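# Fold a napkin diagonally into a flat triangle

## Task

Fold the napkin along one diagonal so one corner lies on the opposite corner, leaving a low, flat triangle whose three points are fully spread out away from the fold line and whose matched corners sit within about a thumb's width of each other. The whole napkin must rest on the table and must not touch any arm base or its mounts. You may set the carried corner down or drop it into place, but the napkin must never come free of a gripper while that gripper is sweeping sideways fast enough to throw it, and a handover to the other gripper does not excuse this. The fold has to stay in shape without the robot holding it. At the end both arms, hands included, must hang in the air touching nothing: any contact by either arm during the final 1 s before scoring (scoring happens once the scene has settled after you finish) costs 0.15, taken once and never pushing the score below 0. A scene that never settles scores 0.

## Robot and tools

Robot: two arms, left_arm and right_arm, each ending in a parallel gripper. There is one shared scene frame with its origin on the tabletop midway between the arms. +z is up, +x points out over the table, and left_arm sits on the +y side. The names left and right do not refer to sides of any camera image. Each gripper has its own axes: the fingers point along its +z and close along its y. The reported end_effector_position is the point between the finger pads, about 1 cm behind the tips.

Command row: every command uses a single flat list of 14 numbers, each in [-1, 1], covering both arms even when only one moves. The order is dx, dy, dz, rx, ry, rz, opening for left_arm, then the same seven for right_arm. dx to rz are offsets in the gripper's own axes, measured from its measured pose at the start of that action. They are not absolute poses. 1.0 equals 0.6 m of translation or 180 degrees. rx, ry, rz together form one rotation vector. Opening is absolute: +1 is fully open (0.094 m) and -1 is closed.

execute_actions(actions): takes a list of actions. Each action is a table of up to 15 rows, and each row runs for one 1/30 s step, so an action lasts 0.5 s. A short table repeats its last row until all 15 steps are used. Every row is an offset from the action's start pose, not from the previous row. For the first action of a call, that start pose is the last one reported in this scene. An empty list just returns state and images. At each step the command is clipped to within 70 mm and 16 degrees of the current pose, so a long reach needs several actions. The arm continues only as far as its last clipped pose.

move(target, speed, blocking): target is one 14-number row, offset from the pose in the last result that showed one. Each gripper follows a straight path, and all paths finish together in 0.5 to 10 s. Motion stops at 10 s even if the target was not reached. speed is in m/s, from 0.002 to 0.5 (default 0.25), and rotation is capped at twice that value in rad/s. Openings are sent at the start of the move. Paths do not avoid obstacles or the other arm, and grippers can lag, stray, or overshoot the speed, especially with the arm nearly straight. Faster moves and targets set deeper past a contact press harder. blocking=false returns after 0.5 s while the motion continues. In that case use wait(0) to check on it, or stop to brake. Rows and new moves are refused until a result shows the move has ended. The move: line reports the ending (done, off_target, moving, held, fault), which limits acted (paced = pose was clipped; held = a check blocked steps, after which the arm may surge faster), and each gripper's distance from its target. If only one arm is named, the other is done.

wait(seconds): 0 to 10 s with arms holding their last command. It returns early if a running move ends. stop(): brakes a running move; the arm needs room to brake, and the fingers keep moving. zoom_image(camera, region): region is [x0, y0, x1, y1] in pixels, at most 504x504, with origin top-left. Cameras are cam_head_left, cam_head_right, cam_high and cam_low (504x504), plus cam_left_wrist and cam_right_wrist (616x616). finished_scene(scene): ends scene 1 or 2 after the last command is held. It cannot be undone. Its result reports success and gives the next task. Answering without any tool call ends all remaining scenes.

Results: the state line gives each gripper's position (m) and quat wxyz in the scene frame. It can be off, more so at long reach. Hand target lines show where the controller is currently driving. grip_measured is the measured finger opening on the command scale, and may be off by about 1 mm. The last joint value gives the opening in metres. Step readings list positions at some steps, and HELD marks steps that were partly blocked. 'pose unreachable' means the clearance check altered or blocked the named arm. FAULT or OVER-TEMPERATURE FAULT lines report arm stops. MOTOR HOT warns at 75 °C. At 90 °C the arm stops for 10 s. At 100 °C the arm goes limp and drops.

Practical points: arms tend to end a centimetre or more low and can sag further under zero offsets. To hold an arm in place, send the correction back to its wanted pose in the first call of a reply and zeros afterward, aiming higher if it still droops. To grip, command an opening about 0.03 below grip_measured. A thin napkin gets less force. Joint ranges (rad): waist -2.618 to 3.054, shoulder 0 to 3.142, elbow 0 to 3.142, wrist pitch ±1.571, wrist yaw ±1.571, wrist roll ±2.094. Elbows stop just short of straight.

Avoid: letting go of the napkin during fast horizontal motion, arm-to-arm collisions or hard pressing (these can end the scene), slams, drops, hard table pushes, and the napkin touching arm bases or mounts. Finish with both grippers lifted clear and not touching anything.

Each tool is called after "Emit:" as a command line: name --argument value for each argument, lists and objects as JSON in quotes; but a table of rows of numbers goes row by row, as --pt "numbers of a row", without its own name.

## Session

Emit:
execute_actions --actions '[]'

Scene clock: 0.00 s.
left_arm: end_effector_position=(+0.3507, +0.0908, +0.1414) grip_measured=-0.985 end_effector_quat_wxyz=(+0.295, +0.307, +0.898, -0.110) | right_arm: end_effector_position=(+0.3560, -0.2456, +0.4034) grip_measured=+1.000 end_effector_quat_wxyz=(+0.701, -0.042, +0.710, +0.049)
Joint positions: left_arm=[-0.51   1.692  1.292 -0.533  0.061  0.054  0.001] | right_arm=[-0.011  1.053  1.046 -0.004  0.001  0.011  0.094]
Joint velocities: left_arm=[-0.007 -0.022 -0.012 -0.007 -0.037 -0.051  0.   ] | right_arm=[-0.002 -0.002 -0.007  0.051 -0.051  0.007  0.   ]
Motor temperatures (°C, as the motors report them): left_arm=[29 29 27 26 27 29] | right_arm=[27 26 29 27 28 25]
Hand target (left_arm): +0.350, +0.091, +0.143; +0.294, +0.307, +0.898, -0.110
Hand target (right_arm): +0.354, -0.246, +0.404; +0.700, -0.042, +0.711, +0.049

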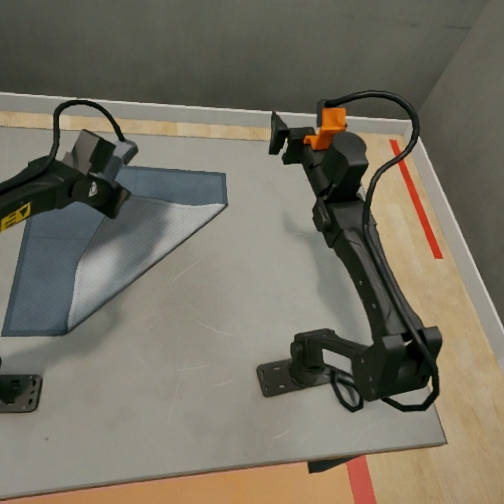

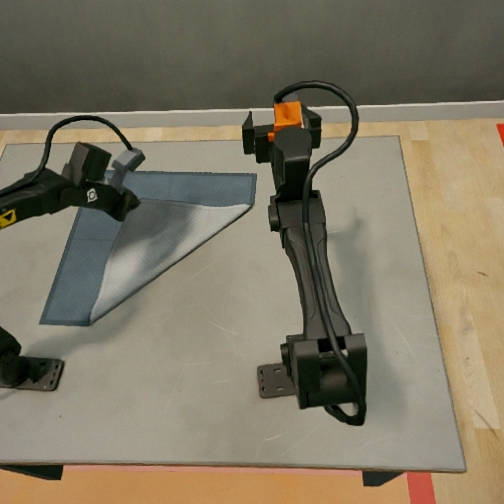

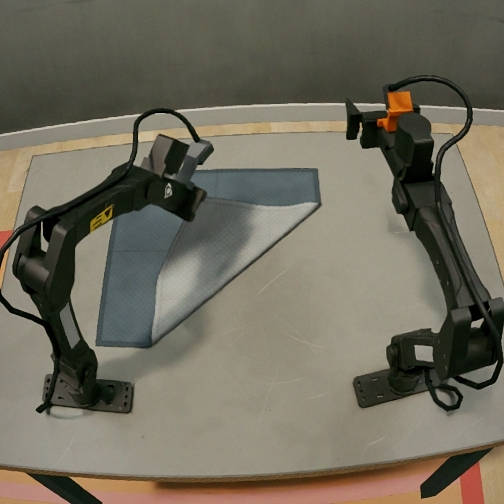

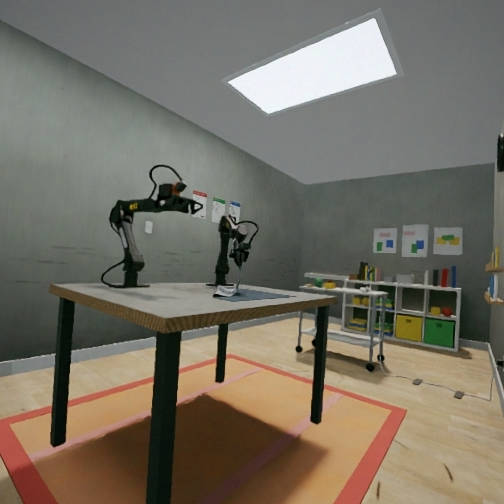

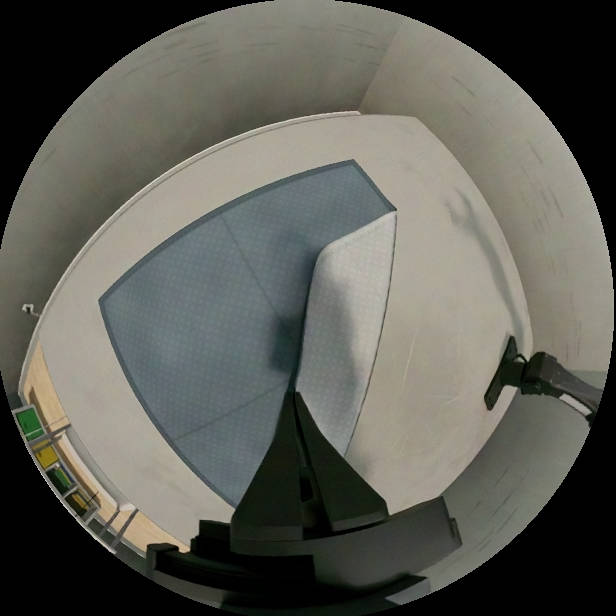

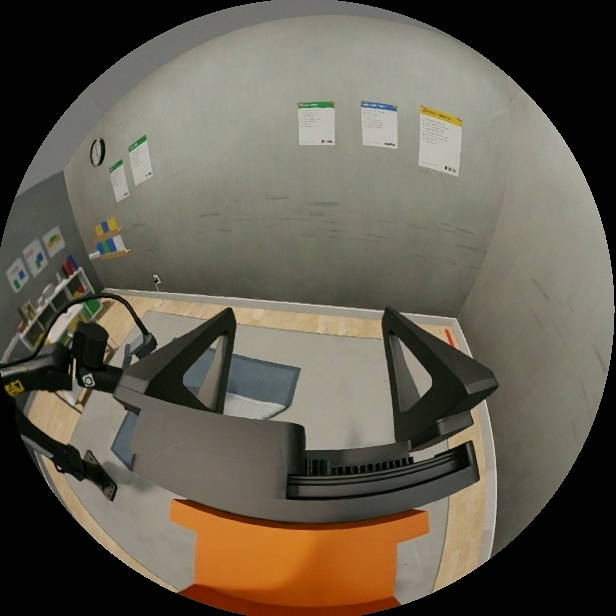

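Emit:
move --target '[-0.01,0.3,0.126,-0.057,0,-0.076,-1,0,0,0,0,0,0,1]' --speed 0.12

Scene clock: 13.27 s.
left_arm: end_effector_position=(+0.4933, +0.2033, +0.0772) grip_measured=-0.985 end_effector_quat_wxyz=(+0.296, +0.169, +0.938, -0.060) | right_arm: end_effector_position=(+0.3560, -0.2456, +0.4039) grip_measured=+1.000 end_effector_quat_wxyz=(+0.702, -0.041, +0.709, +0.049)
Joint positions: left_arm=[-0.176  2.071  1.55  -0.439  0.074  0.083  0.001] | right_arm=[-0.011  1.053  1.046 -0.002  0.001  0.011  0.094]
Joint velocities: left_arm=[-0.002  0.007  0.022 -0.037  0.081 -0.022 -0.001] | right_arm=[-0.002 -0.002 -0.007  0.022  0.022 -0.007  0.   ]
Motor temperatures (°C, as the motors report them): left_arm=[29 30 28 27 27 29] | right_arm=[27 26 30 30 28 25]
Hand target (left_arm): +0.502, +0.200, +0.084; +0.309, +0.170, +0.934, -0.065
Hand target (right_arm): +0.356, -0.246, +0.403; +0.701, -0.042, +0.710, +0.049
Off the commanded pose (left_arm): 0.009 m, 1 deg.
Off the commanded pose (right_arm): 0.000 m, 0 deg.
move: done

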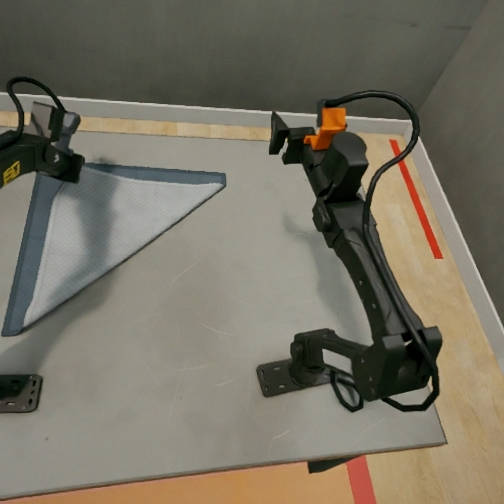

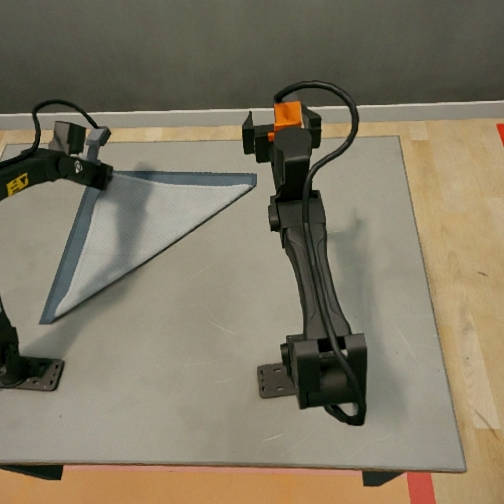

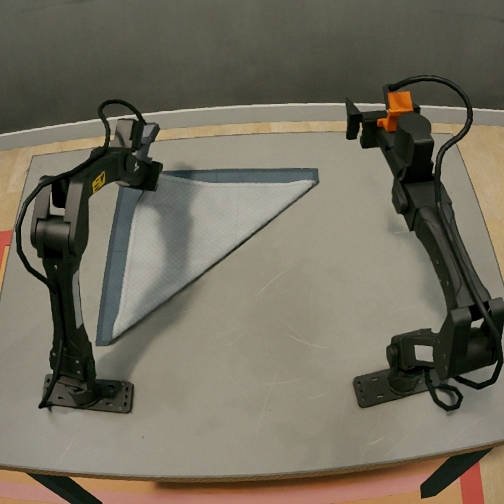

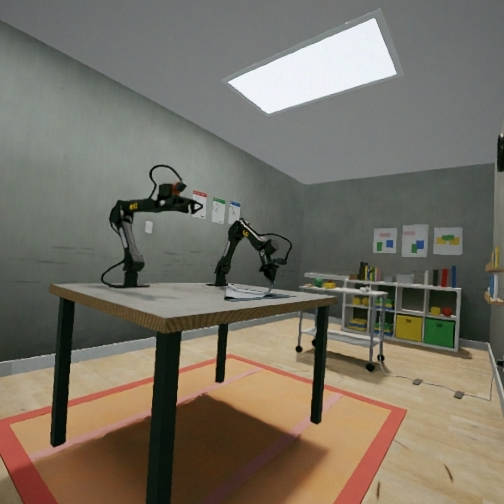

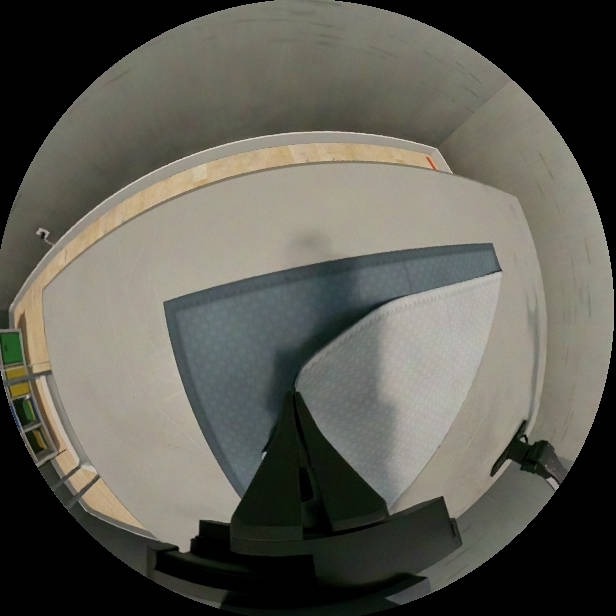

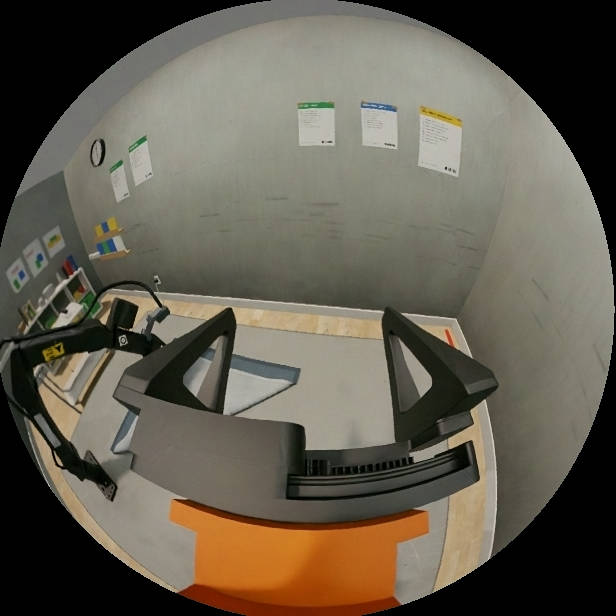

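Emit:
move --target '[-0.01,0.114,0.097,0,0,0,-1,0,0,0,0,0,0,1]' --speed 0.08

Scene clock: 21.43 s.
left_arm: end_effector_position=(+0.5461, +0.2553, +0.0289) grip_measured=-0.985 end_effector_quat_wxyz=(+0.288, +0.164, +0.942, -0.055) | right_arm: end_effector_position=(+0.3560, -0.2456, +0.4045) grip_measured=+1.000 end_effector_quat_wxyz=(+0.703, -0.041, +0.708, +0.049)
Joint positions: left_arm=[-0.046  2.303  1.741 -0.428  0.134  0.185  0.001] | right_arm=[-0.011  1.053  1.046  0.001  0.001  0.011  0.094]
Joint velocities: left_arm=[-0.007 -0.007  0.002 -0.022  0.007 -0.037  0.   ] | right_arm=[-0.007 -0.007  0.022  0.022 -0.037 -0.007  0.   ]
Motor temperatures (°C, as the motors report them): left_arm=[29 31 29 28 27 29] | right_arm=[27 26 30 31 28 25]
Hand target (left_arm): +0.554, +0.254, +0.033; +0.297, +0.169, +0.938, -0.060
Hand target (right_arm): +0.356, -0.246, +0.404; +0.702, -0.041, +0.709, +0.049
Off the commanded pose (left_arm): 0.008 m, 1 deg.
Off the commanded pose (right_arm): 0.001 m, 0 deg.
move: done

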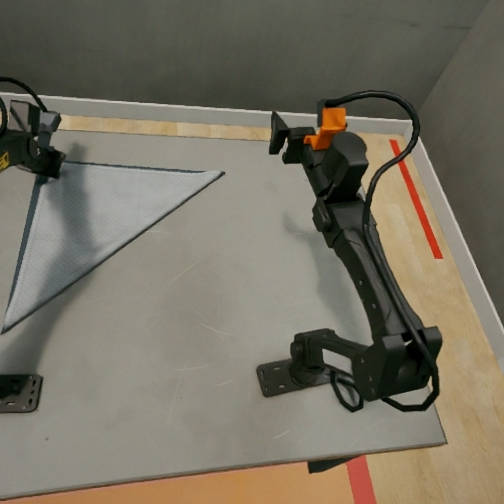

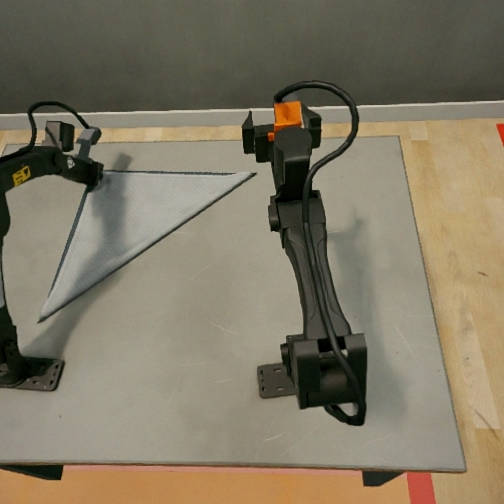

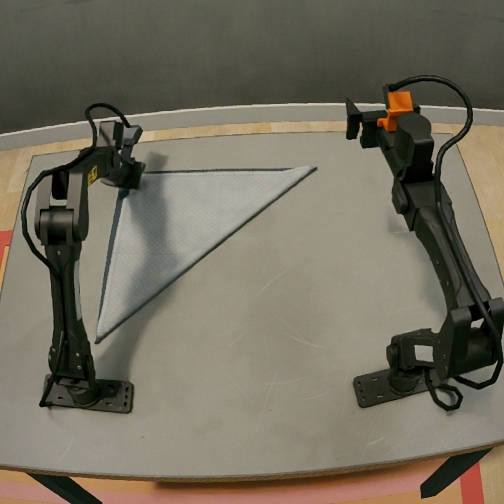

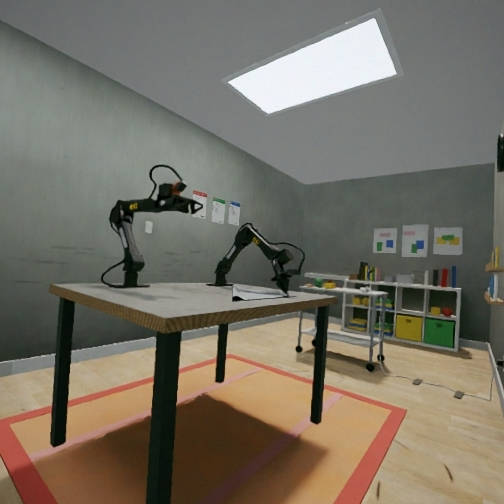

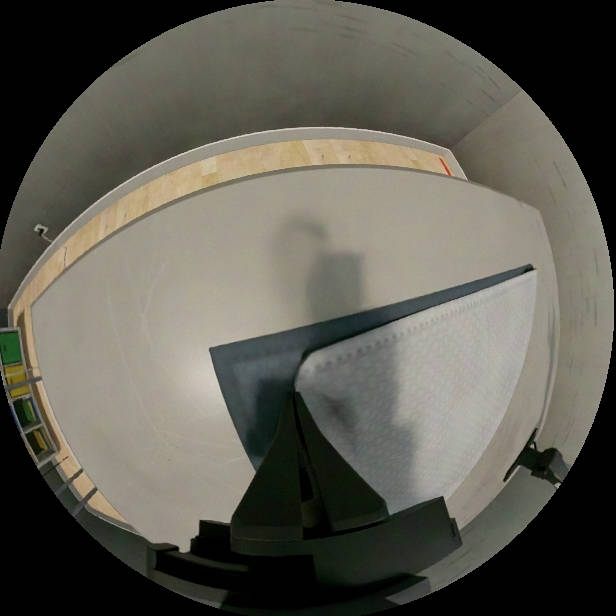

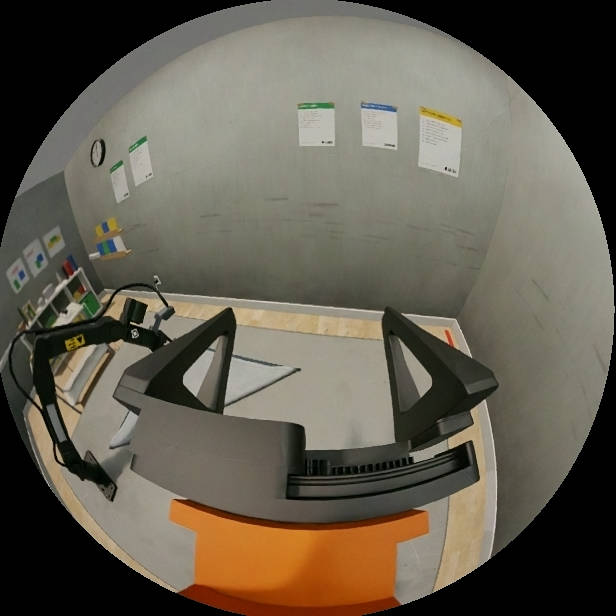

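Emit:
move --target '[-0.005,0.042,0.02,0,0,0,-1,0,0,0,0,0,0,1]' --speed 0.05

Emit:
move --target '[0,0,0,0,0,0,0.2,0,0,0,0,0,0,1]'

Emit:
move --target '[-0.1,0,-0.14,0,0,0,0.2,0,0,0,0,0,0,1]' --speed 0.1

Scene clock: 28.33 s.
left_arm: end_effector_position=(+0.5619, +0.2753, +0.0227) grip_measured=-0.985 end_effector_quat_wxyz=(+0.294, +0.161, +0.941, -0.049) | right_arm: end_effector_position=(+0.3560, -0.2456, +0.4049) grip_measured=+1.000 end_effector_quat_wxyz=(+0.704, -0.041, +0.708, +0.049)
Joint positions: left_arm=[-0.005  2.357  1.805 -0.428  0.144  0.216  0.001] | right_arm=[-0.011  1.053  1.046  0.002  0.001  0.011  0.094]
Joint velocities: left_arm=[-0.012 -0.012 -0.012  0.007 -0.022 -0.051  0.001] | right_arm=[-0.002  0.002 -0.012 -0.022  0.066 -0.007  0.   ]
Motor temperatures (°C, as the motors report them): left_arm=[29 31 29 28 27 29] | right_arm=[27 26 31 32 28 25]
Hand target (left_arm): +0.563, +0.276, +0.021; +0.289, +0.164, +0.942, -0.055
Hand target (right_arm): +0.356, -0.246, +0.404; +0.703, -0.041, +0.708, +0.049
Off the commanded pose (left_arm): 0.003 m, 1 deg.
Off the commanded pose (right_arm): 0.000 m, 0 deg.
move: done

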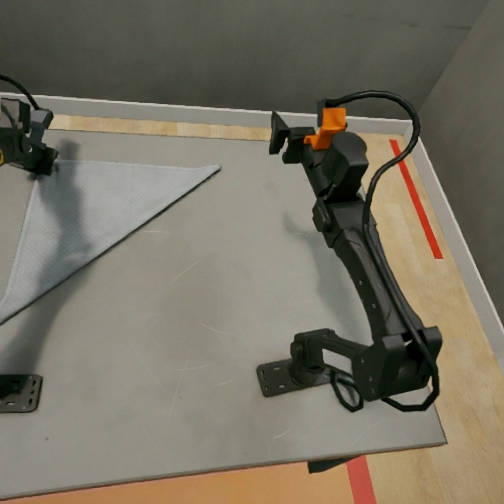

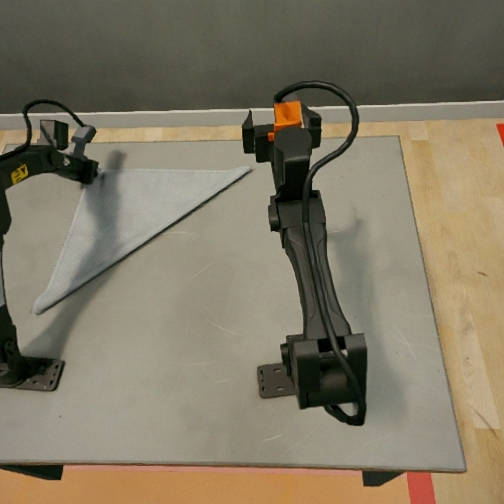

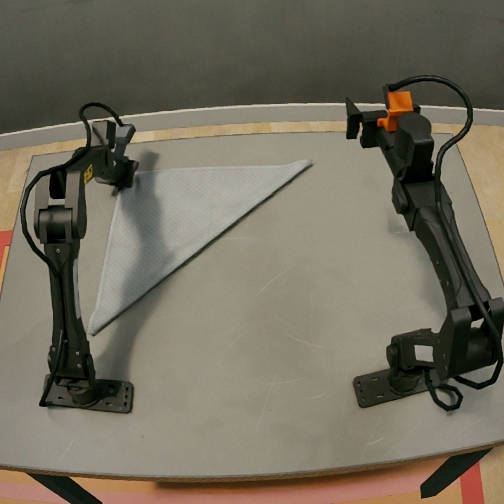

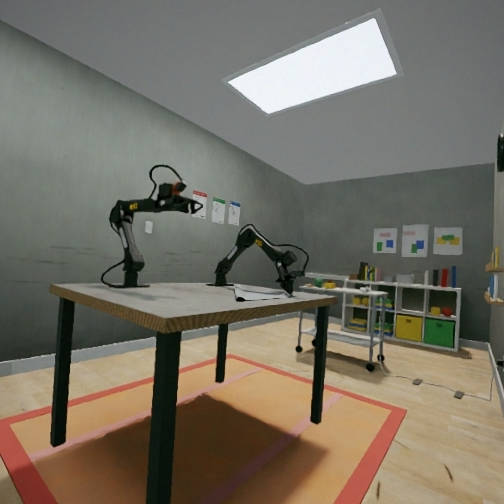

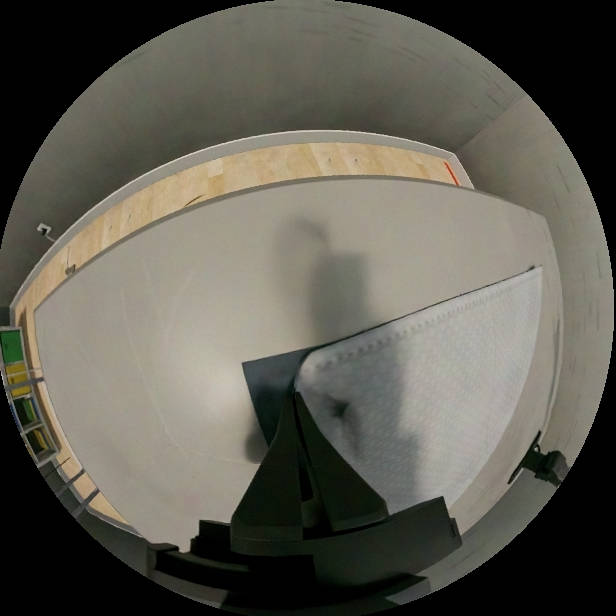

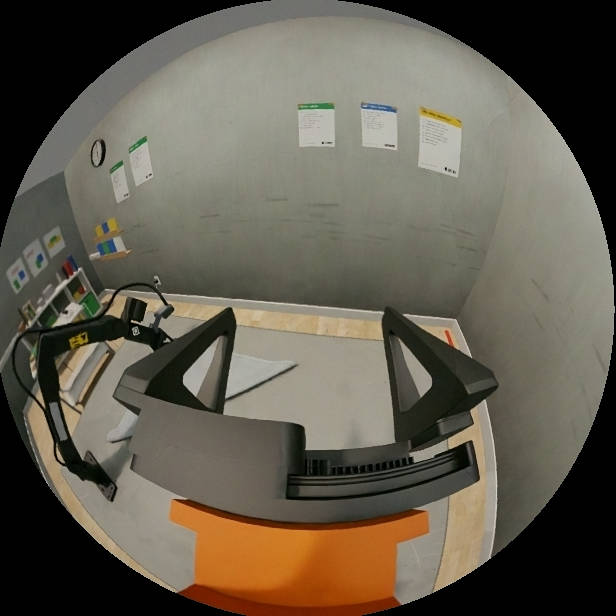

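Scene clock: 28.83 s.
left_arm: end_effector_position=(+0.5619, +0.2753, +0.0227) grip_measured=+0.199 end_effector_quat_wxyz=(+0.294, +0.161, +0.941, -0.049) | right_arm: end_effector_position=(+0.3560, -0.2456, +0.4054) grip_measured=+1.000 end_effector_quat_wxyz=(+0.704, -0.041, +0.707, +0.049)
Joint positions: left_arm=[-0.005  2.357  1.805 -0.428  0.144  0.216  0.056] | right_arm=[-0.011  1.053  1.046  0.004  0.001  0.011  0.094]
Joint velocities: left_arm=[-0.007 -0.007 -0.002  0.037  0.007 -0.051 -0.001] | right_arm=[ 0.017  0.007  0.007 -0.007 -0.051  0.051  0.   ]
Motor temperatures (°C, as the motors report them): left_arm=[29 31 29 28 27 29] | right_arm=[27 26 31 32 28 25]
Hand target (left_arm): +0.562, +0.275, +0.023; +0.294, +0.161, +0.941, -0.049
Hand target (right_arm): +0.356, -0.246, +0.405; +0.704, -0.041, +0.708, +0.049
Off the commanded pose (left_arm): 0.000 m, 0 deg.
Off the commanded pose (right_arm): 0.000 m, 0 deg.
move: done

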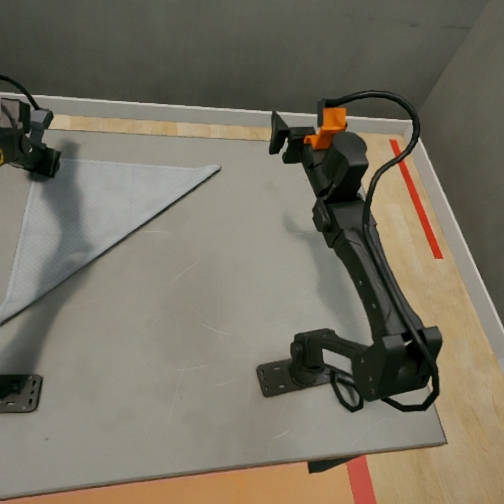

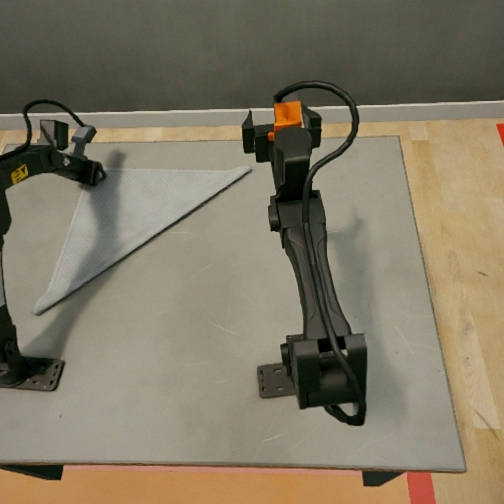

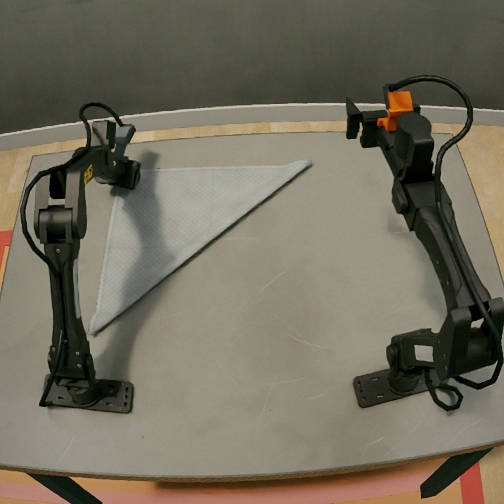

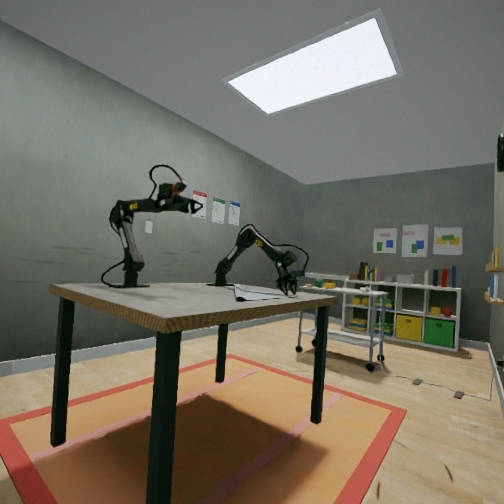

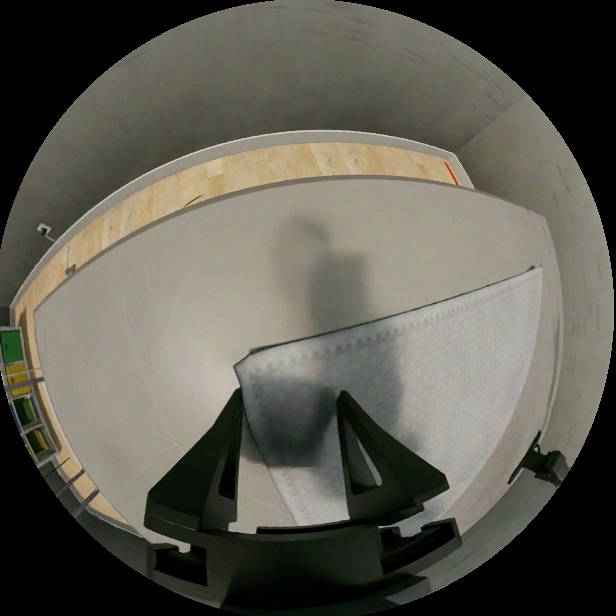

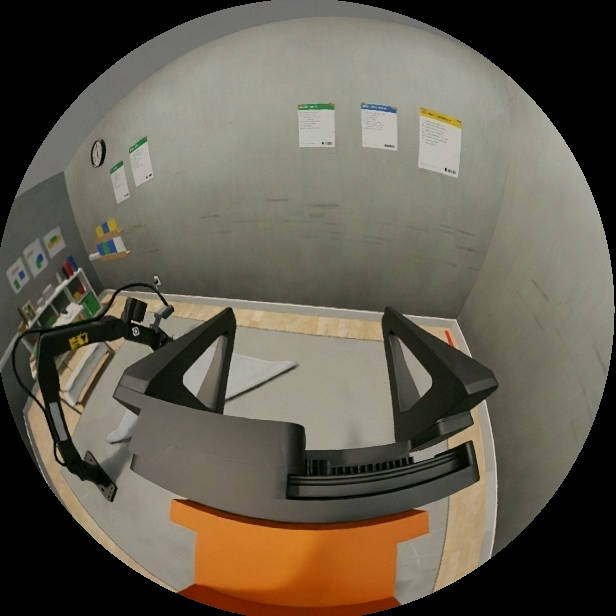

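Scene clock: 30.50 s.
left_arm: end_effector_position=(+0.5623, +0.2753, +0.1126) grip_measured=+0.199 end_effector_quat_wxyz=(+0.289, +0.161, +0.942, -0.050) | right_arm: end_effector_position=(+0.3560, -0.2456, +0.4060) grip_measured=+1.000 end_effector_quat_wxyz=(+0.705, -0.041, +0.706, +0.049)
Joint positions: left_arm=[-0.005  2.306  2.083 -0.768  0.144  0.216  0.056] | right_arm=[-0.011  1.053  1.046  0.007  0.001  0.011  0.094]
Joint velocities: left_arm=[-0.017 -0.002  0.002 -0.081 -0.066 -0.022 -0.001] | right_arm=[-0.002 -0.002 -0.002 -0.066  0.022 -0.022  0.   ]
Motor temperatures (°C, as the motors report them): left_arm=[29 32 29 28 27 29] | right_arm=[27 26 31 32 28 25]
Hand target (left_arm): +0.562, +0.273, +0.126; +0.294, +0.161, +0.941, -0.049
Hand target (right_arm): +0.356, -0.246, +0.405; +0.704, -0.041, +0.707, +0.049
Off the commanded pose (left_arm): 0.013 m, 1 deg.
Off the commanded pose (right_arm): 0.001 m, 0 deg.
move: off_target (left_arm)

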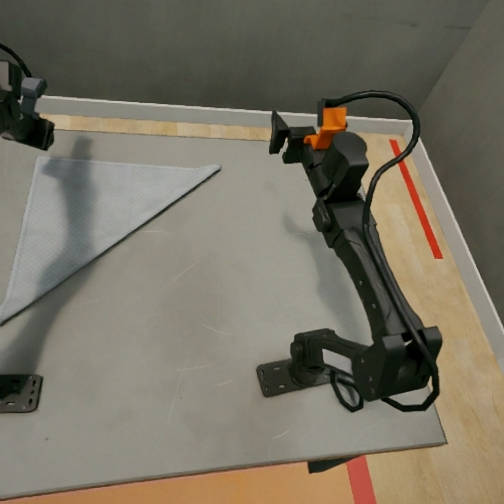

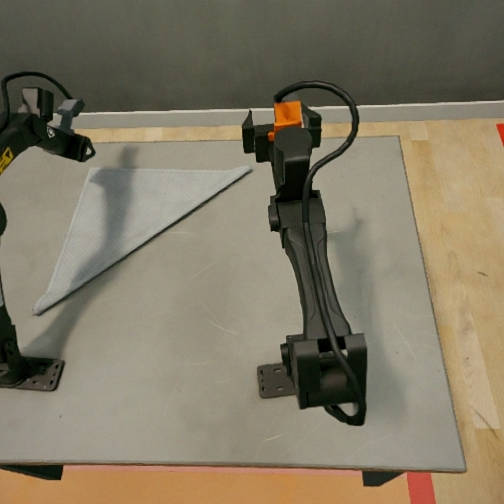

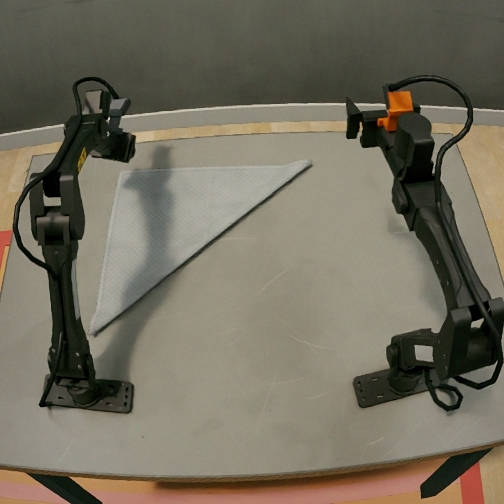

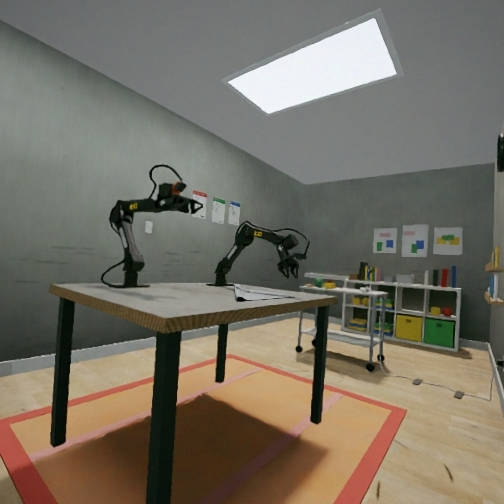

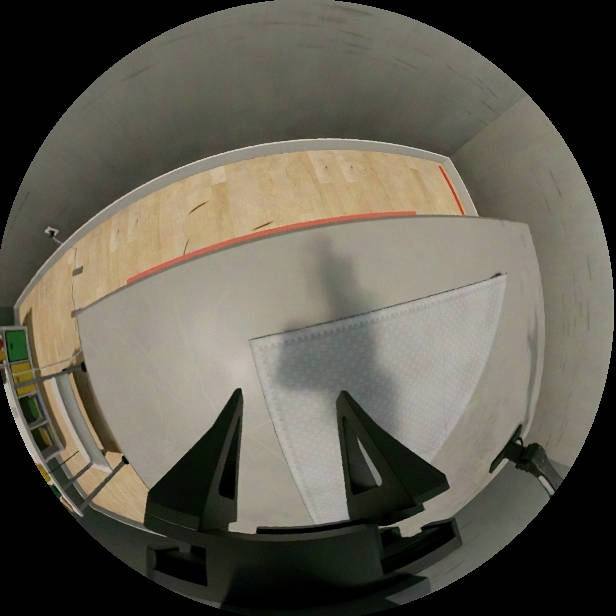

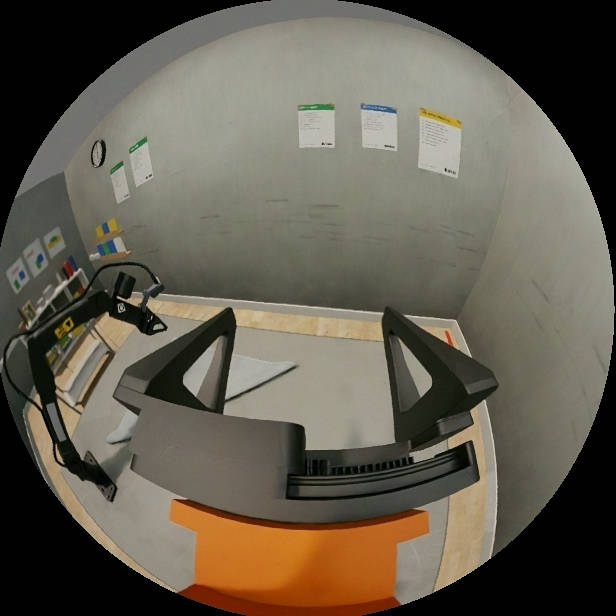

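Emit:
finished_scene --scene 1

The scene is finished: the task was done.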